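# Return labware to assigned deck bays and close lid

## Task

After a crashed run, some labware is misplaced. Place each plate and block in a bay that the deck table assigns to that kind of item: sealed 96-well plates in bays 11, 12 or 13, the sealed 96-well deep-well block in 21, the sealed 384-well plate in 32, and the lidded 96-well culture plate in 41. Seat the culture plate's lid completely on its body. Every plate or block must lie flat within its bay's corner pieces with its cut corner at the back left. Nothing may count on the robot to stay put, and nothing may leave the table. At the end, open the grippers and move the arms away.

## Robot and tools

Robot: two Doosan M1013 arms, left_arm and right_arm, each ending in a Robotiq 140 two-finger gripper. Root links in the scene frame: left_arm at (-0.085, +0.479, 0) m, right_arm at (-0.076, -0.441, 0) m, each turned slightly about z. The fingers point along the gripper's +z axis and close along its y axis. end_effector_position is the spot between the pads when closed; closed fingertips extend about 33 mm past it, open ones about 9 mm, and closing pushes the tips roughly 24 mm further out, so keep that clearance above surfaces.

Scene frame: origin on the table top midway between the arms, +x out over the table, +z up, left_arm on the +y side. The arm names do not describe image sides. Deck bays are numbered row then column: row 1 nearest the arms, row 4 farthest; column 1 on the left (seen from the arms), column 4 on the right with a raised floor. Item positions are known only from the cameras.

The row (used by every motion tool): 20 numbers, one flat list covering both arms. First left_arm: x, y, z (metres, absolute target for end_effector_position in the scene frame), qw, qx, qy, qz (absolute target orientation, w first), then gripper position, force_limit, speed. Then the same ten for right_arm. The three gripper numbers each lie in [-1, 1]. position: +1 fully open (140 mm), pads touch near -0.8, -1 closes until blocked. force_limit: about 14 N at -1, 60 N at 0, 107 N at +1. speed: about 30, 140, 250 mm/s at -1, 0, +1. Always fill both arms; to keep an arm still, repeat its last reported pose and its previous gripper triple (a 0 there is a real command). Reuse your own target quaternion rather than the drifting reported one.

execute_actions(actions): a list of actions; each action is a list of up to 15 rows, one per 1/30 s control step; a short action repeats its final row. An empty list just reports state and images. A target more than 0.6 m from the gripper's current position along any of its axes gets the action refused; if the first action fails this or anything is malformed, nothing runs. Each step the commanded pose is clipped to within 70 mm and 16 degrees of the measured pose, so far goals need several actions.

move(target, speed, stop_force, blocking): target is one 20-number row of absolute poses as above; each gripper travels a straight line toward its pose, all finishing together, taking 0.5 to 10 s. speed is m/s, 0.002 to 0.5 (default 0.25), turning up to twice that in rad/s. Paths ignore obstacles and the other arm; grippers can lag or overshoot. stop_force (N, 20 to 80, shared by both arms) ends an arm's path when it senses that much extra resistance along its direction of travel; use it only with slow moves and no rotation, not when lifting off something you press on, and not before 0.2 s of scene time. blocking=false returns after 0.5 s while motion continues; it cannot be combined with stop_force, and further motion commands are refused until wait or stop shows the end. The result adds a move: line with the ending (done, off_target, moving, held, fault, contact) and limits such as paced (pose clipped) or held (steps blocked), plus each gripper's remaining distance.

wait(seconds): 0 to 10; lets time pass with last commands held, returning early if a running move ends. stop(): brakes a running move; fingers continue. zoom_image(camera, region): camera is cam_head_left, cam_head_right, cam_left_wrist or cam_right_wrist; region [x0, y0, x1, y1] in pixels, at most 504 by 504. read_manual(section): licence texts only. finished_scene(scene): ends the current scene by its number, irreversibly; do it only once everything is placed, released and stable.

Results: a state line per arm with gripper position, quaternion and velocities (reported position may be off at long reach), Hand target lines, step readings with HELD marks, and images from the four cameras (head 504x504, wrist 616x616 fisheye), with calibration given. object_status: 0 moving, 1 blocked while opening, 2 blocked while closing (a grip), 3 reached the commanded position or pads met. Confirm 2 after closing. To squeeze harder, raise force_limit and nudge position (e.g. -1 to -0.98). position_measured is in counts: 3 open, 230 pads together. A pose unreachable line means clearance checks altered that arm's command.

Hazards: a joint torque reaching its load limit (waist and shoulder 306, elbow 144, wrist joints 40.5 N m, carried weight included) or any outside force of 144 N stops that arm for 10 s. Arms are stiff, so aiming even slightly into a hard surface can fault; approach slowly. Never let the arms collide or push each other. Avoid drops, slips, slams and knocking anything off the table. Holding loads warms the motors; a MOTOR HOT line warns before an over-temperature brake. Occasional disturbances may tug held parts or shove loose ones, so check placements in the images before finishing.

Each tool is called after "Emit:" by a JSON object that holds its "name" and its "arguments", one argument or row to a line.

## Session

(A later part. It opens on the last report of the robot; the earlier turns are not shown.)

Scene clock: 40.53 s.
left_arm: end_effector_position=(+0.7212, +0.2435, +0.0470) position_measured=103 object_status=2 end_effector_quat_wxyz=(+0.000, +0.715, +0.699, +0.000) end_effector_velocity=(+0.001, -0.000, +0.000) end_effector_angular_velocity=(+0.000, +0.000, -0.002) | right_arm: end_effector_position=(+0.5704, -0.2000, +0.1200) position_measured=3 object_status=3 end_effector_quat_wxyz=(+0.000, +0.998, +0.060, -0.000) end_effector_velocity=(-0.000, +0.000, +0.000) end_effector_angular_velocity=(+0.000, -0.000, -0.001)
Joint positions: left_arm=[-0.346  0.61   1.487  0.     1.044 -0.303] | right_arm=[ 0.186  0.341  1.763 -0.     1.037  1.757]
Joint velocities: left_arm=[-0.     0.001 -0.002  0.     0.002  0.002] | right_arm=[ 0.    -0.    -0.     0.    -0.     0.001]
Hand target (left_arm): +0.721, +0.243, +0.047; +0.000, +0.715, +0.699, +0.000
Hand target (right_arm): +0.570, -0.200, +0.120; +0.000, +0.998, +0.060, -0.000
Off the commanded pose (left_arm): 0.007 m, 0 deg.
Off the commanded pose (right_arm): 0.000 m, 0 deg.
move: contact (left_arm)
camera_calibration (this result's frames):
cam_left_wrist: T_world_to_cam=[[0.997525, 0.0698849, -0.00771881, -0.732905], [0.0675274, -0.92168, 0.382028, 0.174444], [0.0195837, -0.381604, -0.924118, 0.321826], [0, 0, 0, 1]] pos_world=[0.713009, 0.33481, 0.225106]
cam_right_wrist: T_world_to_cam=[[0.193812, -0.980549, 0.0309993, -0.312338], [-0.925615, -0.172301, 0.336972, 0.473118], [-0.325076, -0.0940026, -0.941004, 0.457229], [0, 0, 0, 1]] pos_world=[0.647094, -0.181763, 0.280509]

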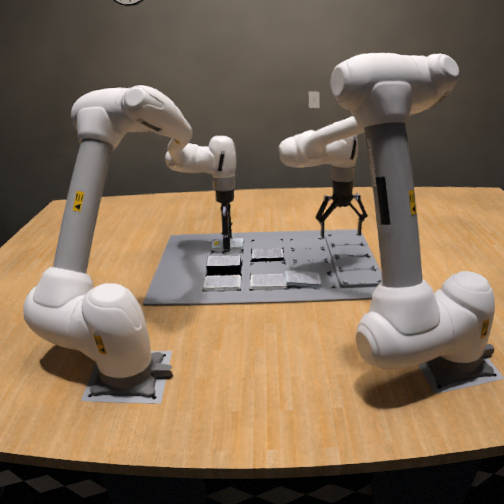

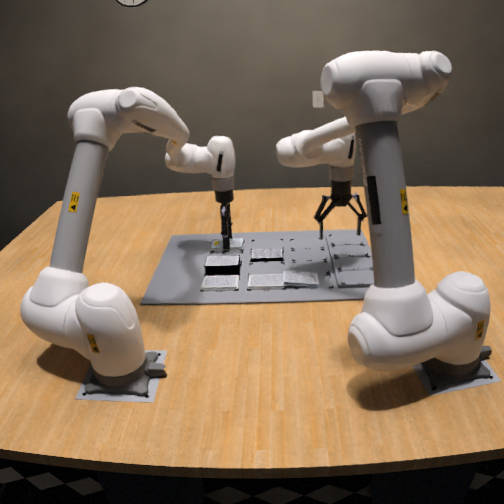

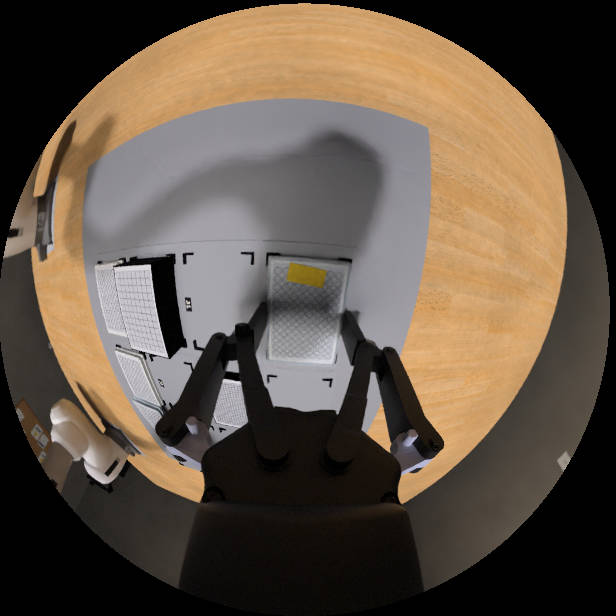

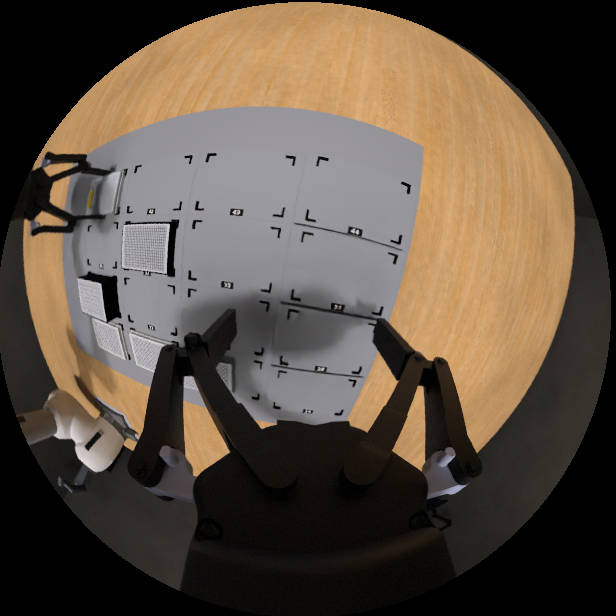

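Emit:
{"name": "move", "arguments": {
  "target": [0.7212,0.2435,0.048,0,0.7151,0.699,0,0.3,-0.5,-0.5,0.5704,-0.2,0.12,0,0.998,0.06,0,1,0,0],
  "speed": 0.01
}}

Emit:
{"name": "move", "arguments": {
  "target": [0.7212,0.2435,0.09,0,0.7151,0.699,0,0.3,-0.5,-0.5,0.5704,-0.2,0.12,0,0.998,0.06,0,1,0,0],
  "speed": 0.1
}}

Emit:
{"name": "zoom_image", "arguments": {
  "camera": "cam_left_wrist",
  "region": [230,230,390,390]
}}

Emit:
{"name": "zoom_image", "arguments": {
  "camera": "cam_head_left",
  "region": [190,210,270,270]
}}

Emit:
{"name": "zoom_image", "arguments": {
  "camera": "cam_right_wrist",
  "region": [60,150,150,240]
}}

Scene clock: 41.73 s.
left_arm: end_effector_position=(+0.7212, +0.2435, +0.0480) position_measured=91 object_status=3 end_effector_quat_wxyz=(-0.000, +0.715, +0.699, +0.000) end_effector_velocity=(-0.000, +0.000, -0.000) end_effector_angular_velocity=(+0.000, +0.000, +0.000) | right_arm: end_effector_position=(+0.5704, -0.2000, +0.1200) position_measured=3 object_status=3 end_effector_quat_wxyz=(+0.000, +0.998, +0.060, -0.000) end_effector_velocity=(+0.000, -0.000, -0.000) end_effector_angular_velocity=(-0.000, +0.000, +0.000)
Joint positions: left_arm=[-0.346  0.61   1.486  0.     1.046 -0.303] | right_arm=[ 0.186  0.341  1.763 -0.     1.037  1.757]
Joint velocities: left_arm=[ 0.    -0.     0.001  0.    -0.    -0.   ] | right_arm=[-0.     0.     0.    -0.     0.    -0.001]
Hand target (left_arm): +0.721, +0.243, +0.048; +0.000, +0.715, +0.699, -0.000
Hand target (right_arm): +0.570, -0.200, +0.120; +0.000, +0.998, +0.060, -0.000
Off the commanded pose (left_arm): 0.000 m, 0 deg.
Off the commanded pose (right_arm): 0.000 m, 0 deg.
move: done
camera_calibration (this result's frames):
cam_left_wrist: T_world_to_cam=[[0.997524, 0.0698994, -0.00780224, -0.732922], [0.0675737, -0.921697, 0.381979, 0.174075], [0.0195088, -0.381561, -0.924138, 0.32274], [0, 0, 0, 1]] pos_world=[0.713048, 0.33482, 0.226044]
cam_right_wrist: T_world_to_cam=[[0.193812, -0.980549, 0.0309994, -0.312338], [-0.925615, -0.172301, 0.336972, 0.473118], [-0.325076, -0.0940027, -0.941004, 0.457229], [0, 0, 0, 1]] pos_world=[0.647094, -0.181763, 0.280509]

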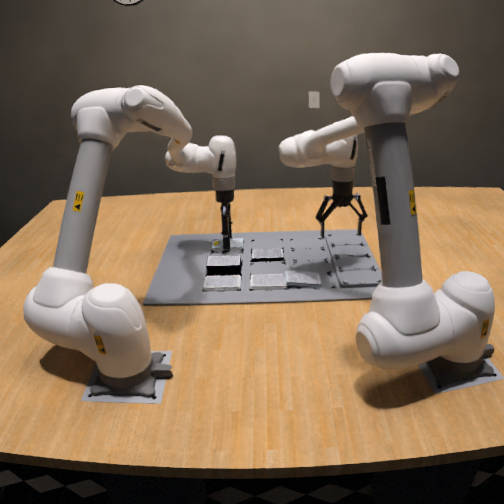

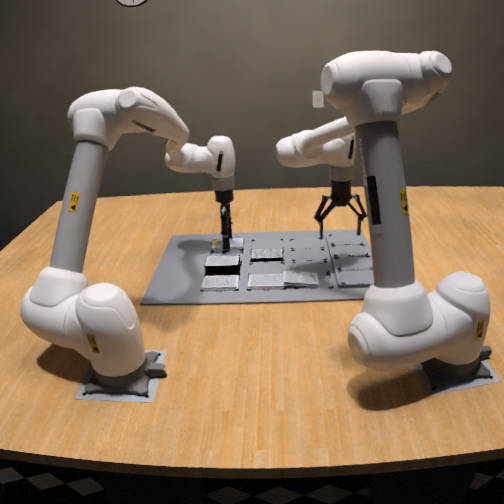

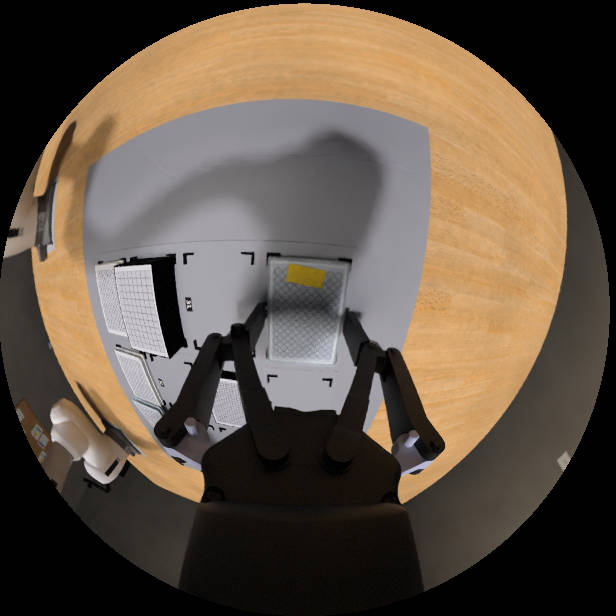

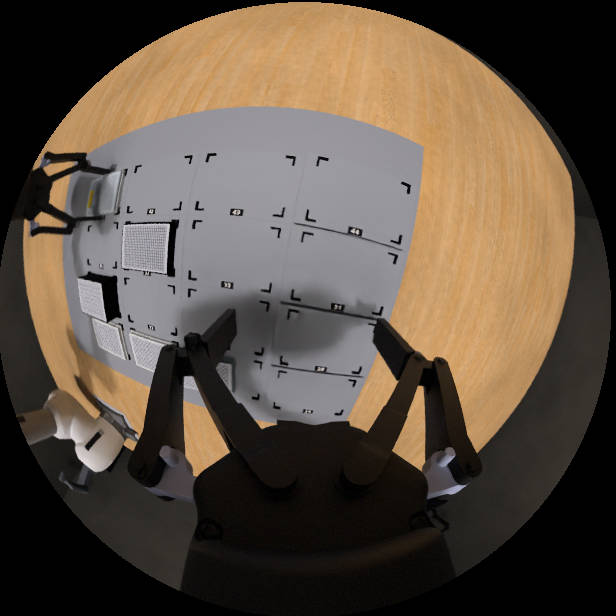

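Scene clock: 42.47 s.
left_arm: end_effector_position=(+0.7213, +0.2435, +0.0901) position_measured=91 object_status=3 end_effector_quat_wxyz=(+0.000, +0.715, +0.699, +0.000) end_effector_velocity=(-0.000, -0.001, +0.001) end_effector_angular_velocity=(-0.001, +0.000, -0.000) | right_arm: end_effector_position=(+0.5704, -0.2000, +0.1200) position_measured=3 object_status=3 end_effector_quat_wxyz=(+0.000, +0.998, +0.060, -0.000) end_effector_velocity=(-0.000, +0.000, -0.000) end_effector_angular_velocity=(-0.000, +0.001, +0.000)
Joint positions: left_arm=[-0.346  0.577  1.456  0.     1.108 -0.303] | right_arm=[ 0.186  0.341  1.763 -0.     1.037  1.757]
Joint velocities: left_arm=[-0.001 -0.001 -0.001 -0.001  0.001  0.   ] | right_arm=[ 0.  0. -0.  0.  0. -0.]
Hand target (left_arm): +0.721, +0.243, +0.090; +0.000, +0.715, +0.699, -0.000
Hand target (right_arm): +0.570, -0.200, +0.120; +0.000, +0.998, +0.060, -0.000
Off the commanded pose (left_arm): 0.000 m, 0 deg.
Off the commanded pose (right_arm): 0.000 m, 0 deg.
move: done
camera_calibration (this result's frames):
cam_left_wrist: T_world_to_cam=[[0.997529, 0.0698416, -0.00764881, -0.732639], [0.0674606, -0.921681, 0.382038, 0.158031], [0.0196324, -0.38161, -0.924115, 0.361608], [0, 0, 0, 1]] pos_world=[0.713068, 0.334816, 0.26819]
cam_right_wrist: T_world_to_cam=[[0.193812, -0.980549, 0.0309992, -0.312337], [-0.925615, -0.172301, 0.336972, 0.473118], [-0.325076, -0.0940024, -0.941004, 0.457229], [0, 0, 0, 1]] pos_world=[0.647094, -0.181763, 0.280509]

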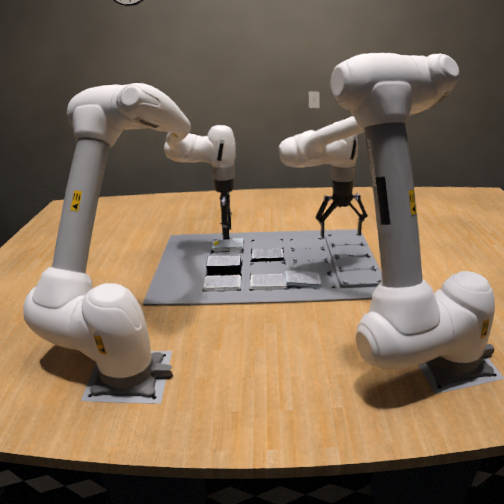

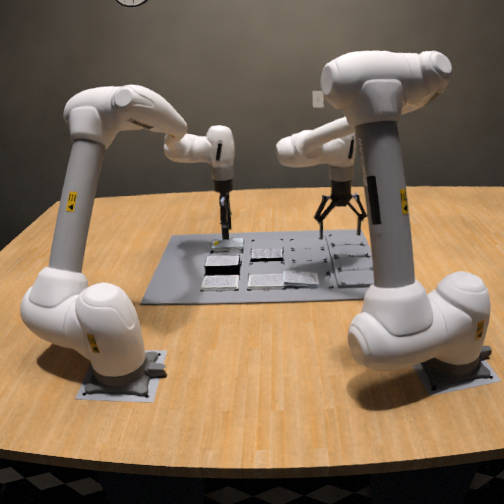

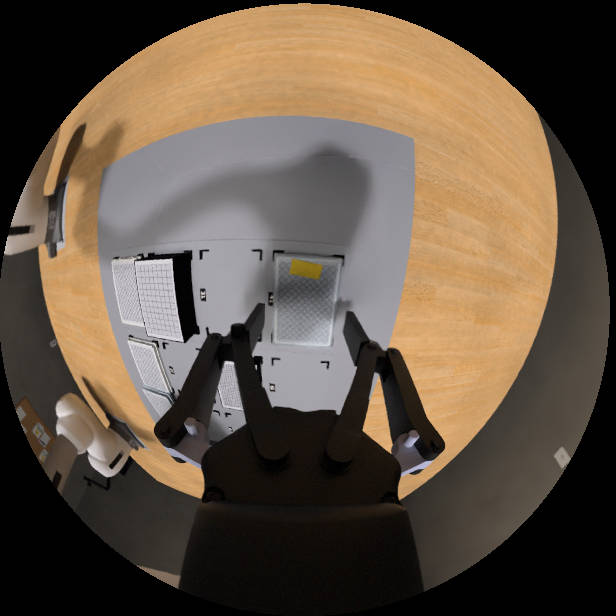

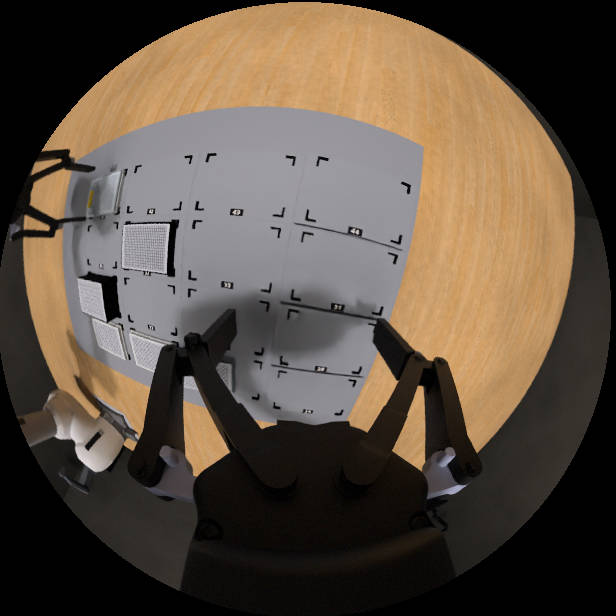

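Region (230, 230, 390, 390) of cam_left_wrist's 616x616 image, scaled by 3.150, with more detail than that image has.

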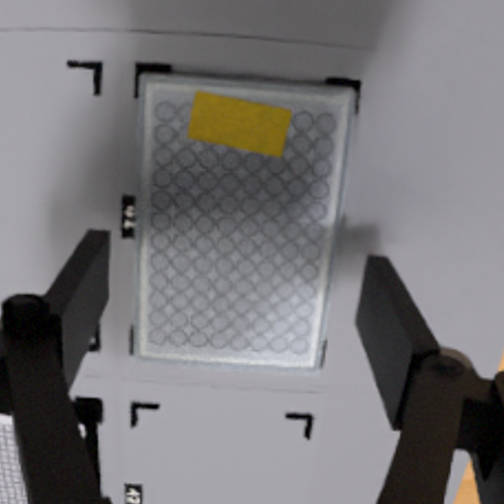

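Region (190, 210, 270, 270) of cam_head_left's 504x504 image, scaled by 6.300, with more detail than that image has; it fills the top 378 rows of this view, and the rest is white.

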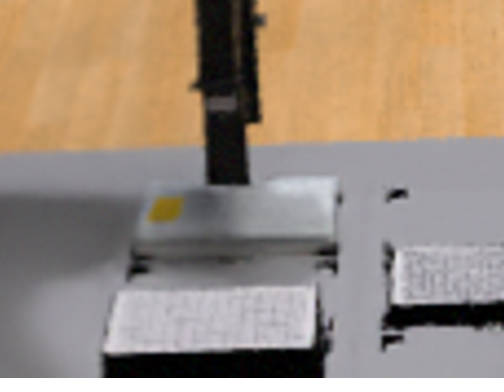

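Region (60, 150, 150, 240) of cam_right_wrist's 616x616 image, scaled by 5.600, with more detail than that image has.

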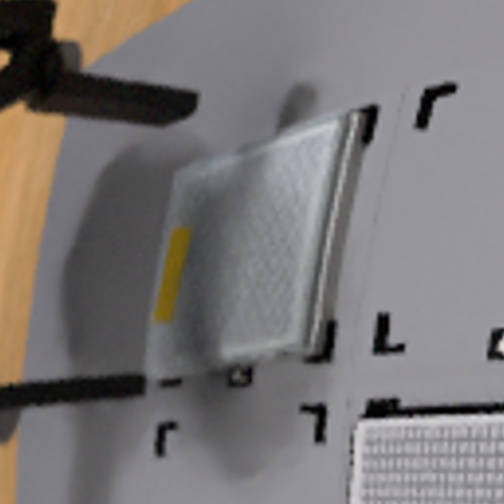

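Emit:
{"name": "move", "arguments": {
  "target": [0.7225,0.332,0.085,0,0.7151,0.699,0,-1,-0.3,0.5,0.5704,-0.2,0.12,0,0.998,0.06,0,1,0,0],
  "speed": 0.15
}}

Emit:
{"name": "move", "arguments": {
  "target": [0.7225,0.328,0.058,0,0.7151,0.699,0,-1,-0.3,0.5,0.5704,-0.2,0.12,0,0.998,0.06,0,1,0,0],
  "speed": 0.04
}}

Emit:
{"name": "move", "arguments": {
  "target": [0.7225,0.312,0.058,0,0.7151,0.699,0,-1,-0.3,0.5,0.5704,-0.2,0.12,0,0.998,0.06,0,1,0,0],
  "speed": 0.005,
  "stop_force": 20
}}

Emit:
{"name": "zoom_image", "arguments": {
  "camera": "cam_head_left",
  "region": [190,210,270,270]
}}

Emit:
{"name": "zoom_image", "arguments": {
  "camera": "cam_right_wrist",
  "region": [60,150,150,240]
}}

Scene clock: 43.83 s.
left_arm: end_effector_position=(+0.7227, +0.3321, +0.0851) position_measured=232 object_status=3 end_effector_quat_wxyz=(+0.000, +0.715, +0.699, +0.000) end_effector_velocity=(+0.000, +0.000, +0.000) end_effector_angular_velocity=(+0.001, -0.001, -0.001) | right_arm: end_effector_position=(+0.5704, -0.2000, +0.1200) position_measured=3 object_status=3 end_effector_quat_wxyz=(+0.000, +0.998, +0.060, -0.000) end_effector_velocity=(+0.000, -0.000, +0.000) end_effector_angular_velocity=(-0.000, -0.000, +0.000)
Joint positions: left_arm=[-0.243  0.554  1.505  0.     1.082 -0.199] | right_arm=[ 0.186  0.341  1.763 -0.     1.037  1.757]
Joint velocities: left_arm=[-0.    -0.    -0.     0.001 -0.001  0.   ] | right_arm=[-0. -0.  0. -0.  0. -0.]
Hand target (left_arm): +0.723, +0.332, +0.085; +0.000, +0.715, +0.699, +0.000
Hand target (right_arm): +0.570, -0.200, +0.120; +0.000, +0.998, +0.060, -0.000
Off the commanded pose (left_arm): 0.000 m, 0 deg.
Off the commanded pose (right_arm): 0.000 m, 0 deg.
move: done
camera_calibration (this result's frames):
cam_left_wrist: T_world_to_cam=[[0.997519, 0.0699774, -0.00766194, -0.740317], [0.0675914, -0.921679, 0.38202, 0.241451], [0.0196709, -0.381591, -0.924122, 0.390671], [0, 0, 0, 1]] pos_world=[0.714476, 0.423422, 0.263116]
cam_right_wrist: T_world_to_cam=[[0.193812, -0.980549, 0.0309993, -0.312338], [-0.925615, -0.172301, 0.336972, 0.473118], [-0.325076, -0.0940027, -0.941004, 0.457229], [0, 0, 0, 1]] pos_world=[0.647094, -0.181763, 0.280509]

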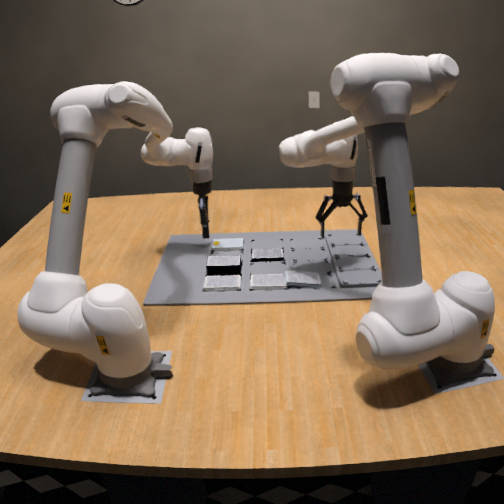

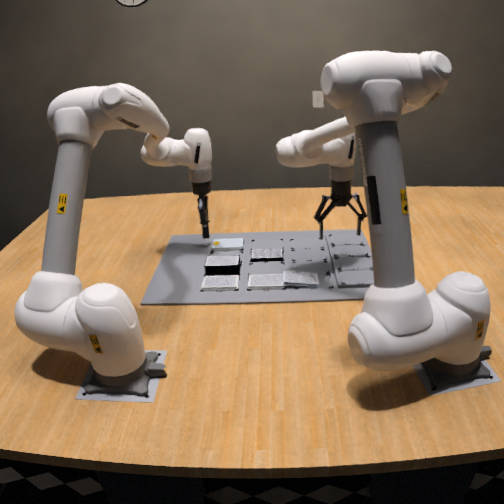

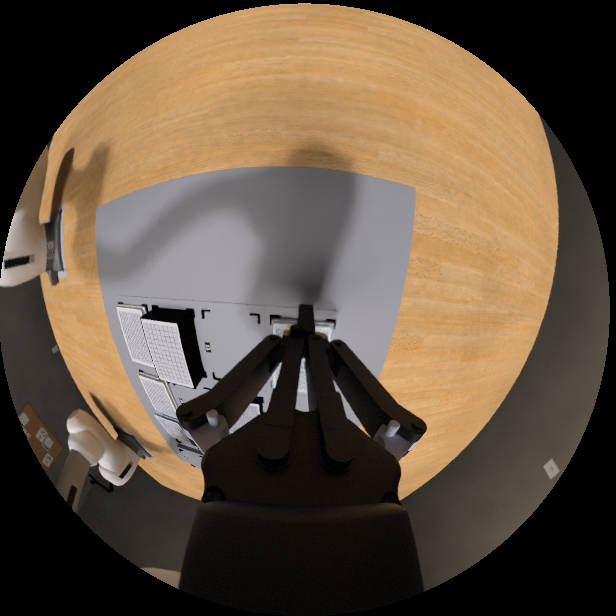

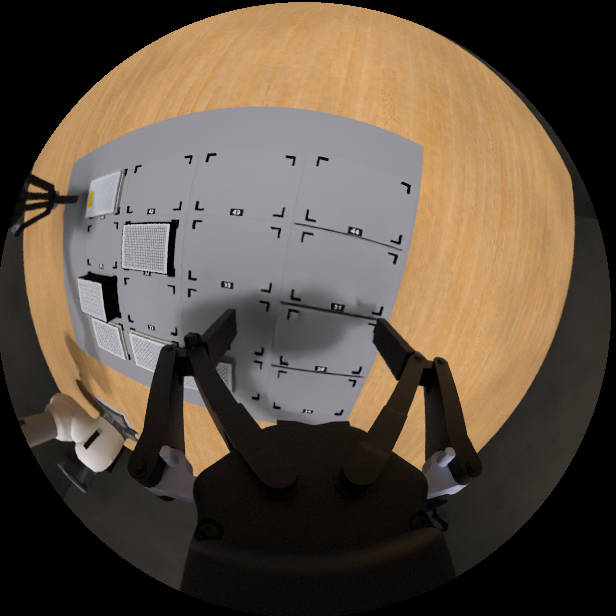

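Scene clock: 44.80 s.
left_arm: end_effector_position=(+0.7224, +0.3280, +0.0579) position_measured=232 object_status=3 end_effector_quat_wxyz=(-0.000, +0.715, +0.699, -0.000) end_effector_velocity=(-0.001, -0.000, -0.001) end_effector_angular_velocity=(+0.001, +0.002, +0.001) | right_arm: end_effector_position=(+0.5704, -0.2000, +0.1200) position_measured=3 object_status=3 end_effector_quat_wxyz=(+0.000, +0.998, +0.060, -0.000) end_effector_velocity=(+0.000, -0.000, +0.000) end_effector_angular_velocity=(+0.000, -0.000, -0.002)
Joint positions: left_arm=[-0.248  0.576  1.524  0.     1.042 -0.204] | right_arm=[ 0.186  0.341  1.763 -0.     1.037  1.757]
Joint velocities: left_arm=[-0.     0.001  0.001  0.     0.    -0.001] | right_arm=[-0.    -0.     0.    -0.    -0.     0.002]
Hand target (left_arm): +0.722, +0.328, +0.058; -0.000, +0.715, +0.699, +0.000
Hand target (right_arm): +0.570, -0.200, +0.120; +0.000, +0.998, +0.060, -0.000
Off the commanded pose (left_arm): 0.000 m, 0 deg.
Off the commanded pose (right_arm): 0.000 m, 0 deg.
move: done
camera_calibration (this result's frames):
cam_left_wrist: T_world_to_cam=[[0.997522, 0.0699149, -0.00788364, -0.739981], [0.0676195, -0.921703, 0.381958, 0.248036], [0.0194382, -0.381545, -0.924146, 0.364187], [0, 0, 0, 1]] pos_world=[0.714296, 0.419304, 0.235989]
cam_right_wrist: T_world_to_cam=[[0.193812, -0.980549, 0.0309992, -0.312338], [-0.925615, -0.172301, 0.336972, 0.473118], [-0.325076, -0.0940024, -0.941004, 0.457229], [0, 0, 0, 1]] pos_world=[0.647094, -0.181763, 0.280509]

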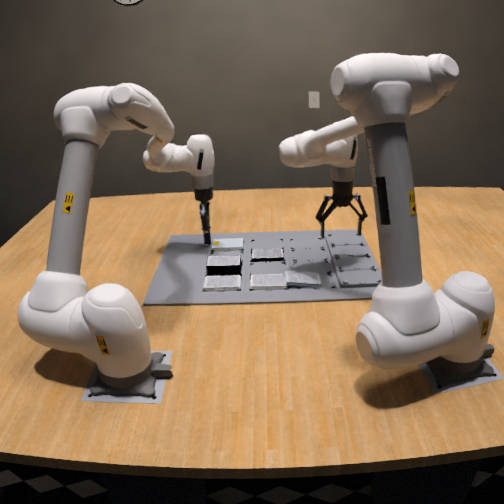

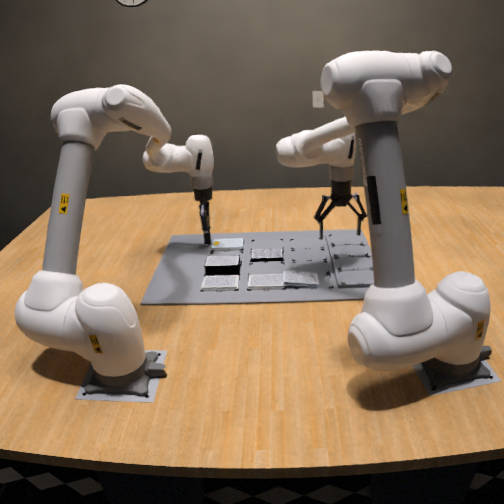

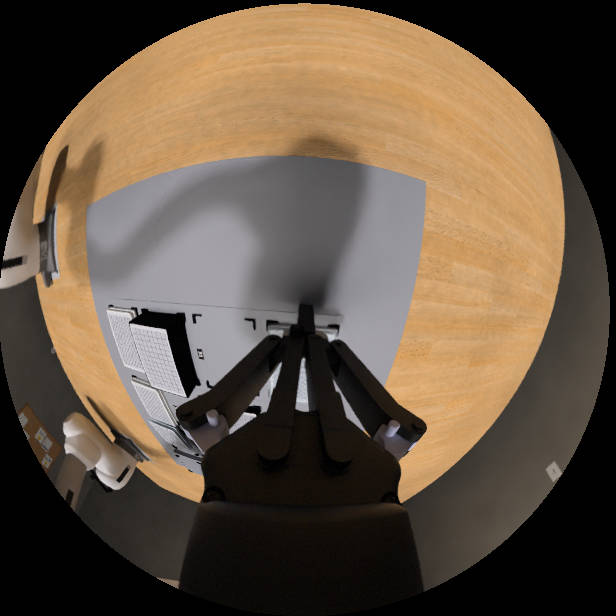

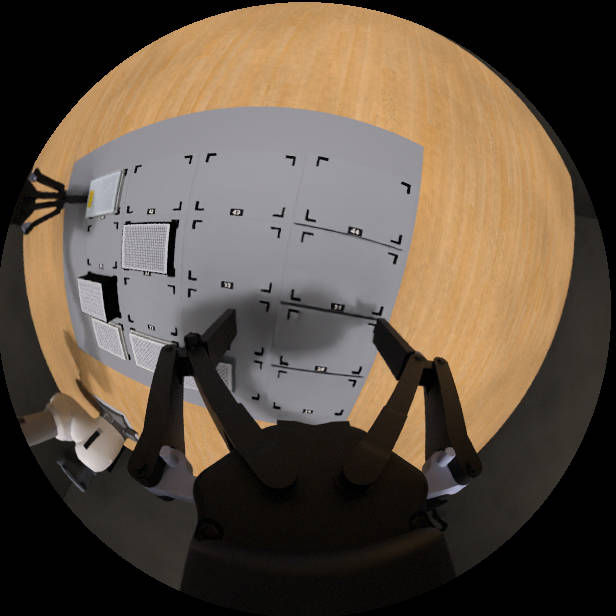

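Scene clock: 46.83 s.
left_arm: end_effector_position=(+0.7225, +0.3195, +0.0580) position_measured=232 object_status=3 end_effector_quat_wxyz=(-0.000, +0.715, +0.699, +0.000) end_effector_velocity=(-0.001, -0.000, -0.000) end_effector_angular_velocity=(-0.000, +0.000, -0.001) | right_arm: end_effector_position=(+0.5704, -0.2000, +0.1200) position_measured=3 object_status=3 end_effector_quat_wxyz=(+0.000, +0.998, +0.060, -0.000) end_effector_velocity=(+0.000, +0.000, +0.000) end_effector_angular_velocity=(+0.000, -0.001, +0.001)
Joint positions: left_arm=[-0.258  0.578  1.52   0.     1.044 -0.215] | right_arm=[ 0.186  0.341  1.763 -0.     1.037  1.757]
Joint velocities: left_arm=[-0.    -0.001  0.002 -0.001 -0.001  0.001] | right_arm=[ 0.    -0.    -0.    -0.    -0.    -0.001]
Hand target (left_arm): +0.722, +0.320, +0.058; -0.000, +0.715, +0.699, +0.000
Hand target (right_arm): +0.570, -0.200, +0.120; +0.000, +0.998, +0.060, -0.000
Off the commanded pose (left_arm): 0.008 m, 0 deg.
Off the commanded pose (right_arm): 0.000 m, 0 deg.
move: contact (left_arm)
camera_calibration (this result's frames):
cam_left_wrist: T_world_to_cam=[[0.99749, 0.0703684, -0.00786303, -0.739593], [0.0680338, -0.921734, 0.38181, 0.239918], [0.0196197, -0.381386, -0.924208, 0.360809], [0, 0, 0, 1]] pos_world=[0.714335, 0.410792, 0.236044]
cam_right_wrist: T_world_to_cam=[[0.193812, -0.980549, 0.0309993, -0.312338], [-0.925615, -0.172301, 0.336972, 0.473118], [-0.325076, -0.0940026, -0.941004, 0.457229], [0, 0, 0, 1]] pos_world=[0.647094, -0.181763, 0.280509]

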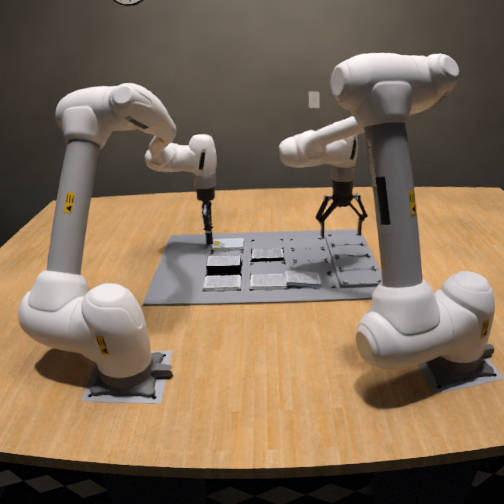

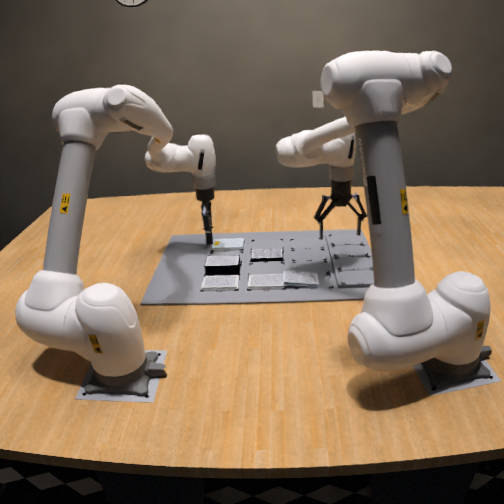

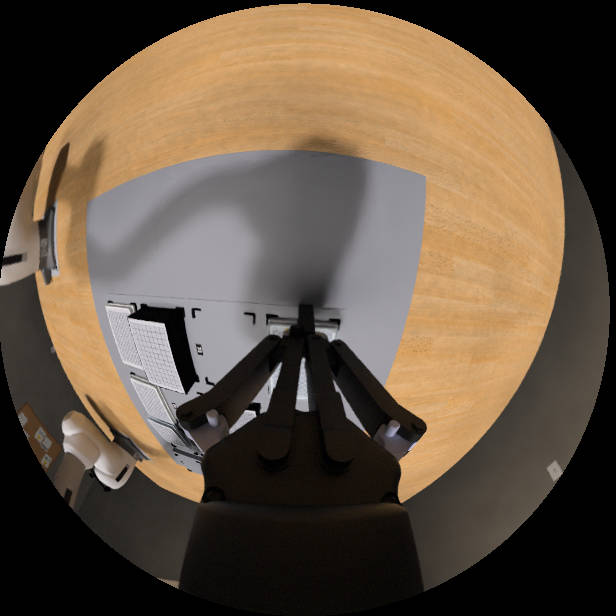

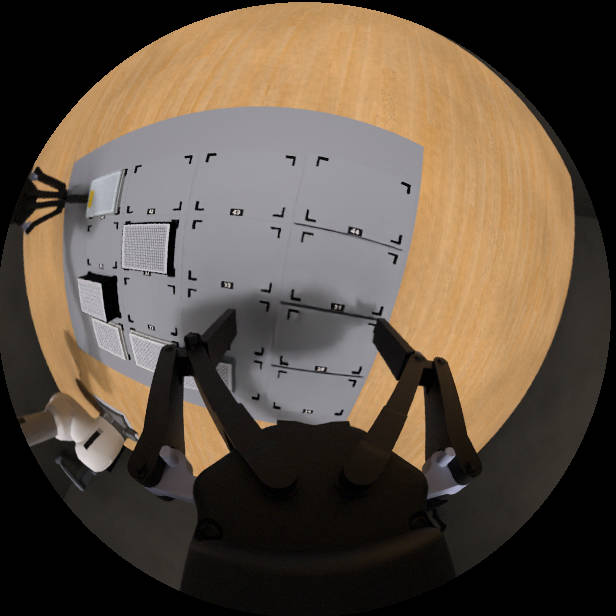

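Region (190, 210, 270, 270) of cam_head_left's 504x504 image, scaled by 6.300, with more detail than that image has; it fills the top 378 rows of this view, and the rest is white.

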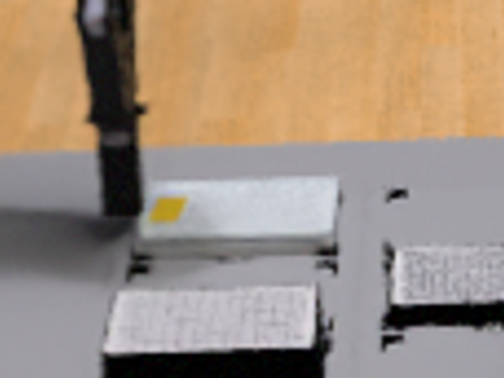

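Region (60, 150, 150, 240) of cam_right_wrist's 616x616 image, scaled by 5.600, with more detail than that image has.

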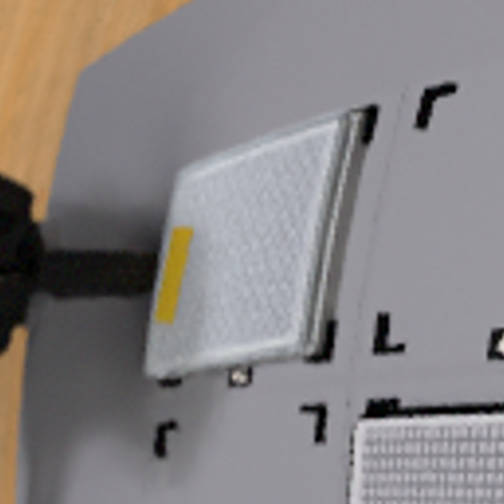

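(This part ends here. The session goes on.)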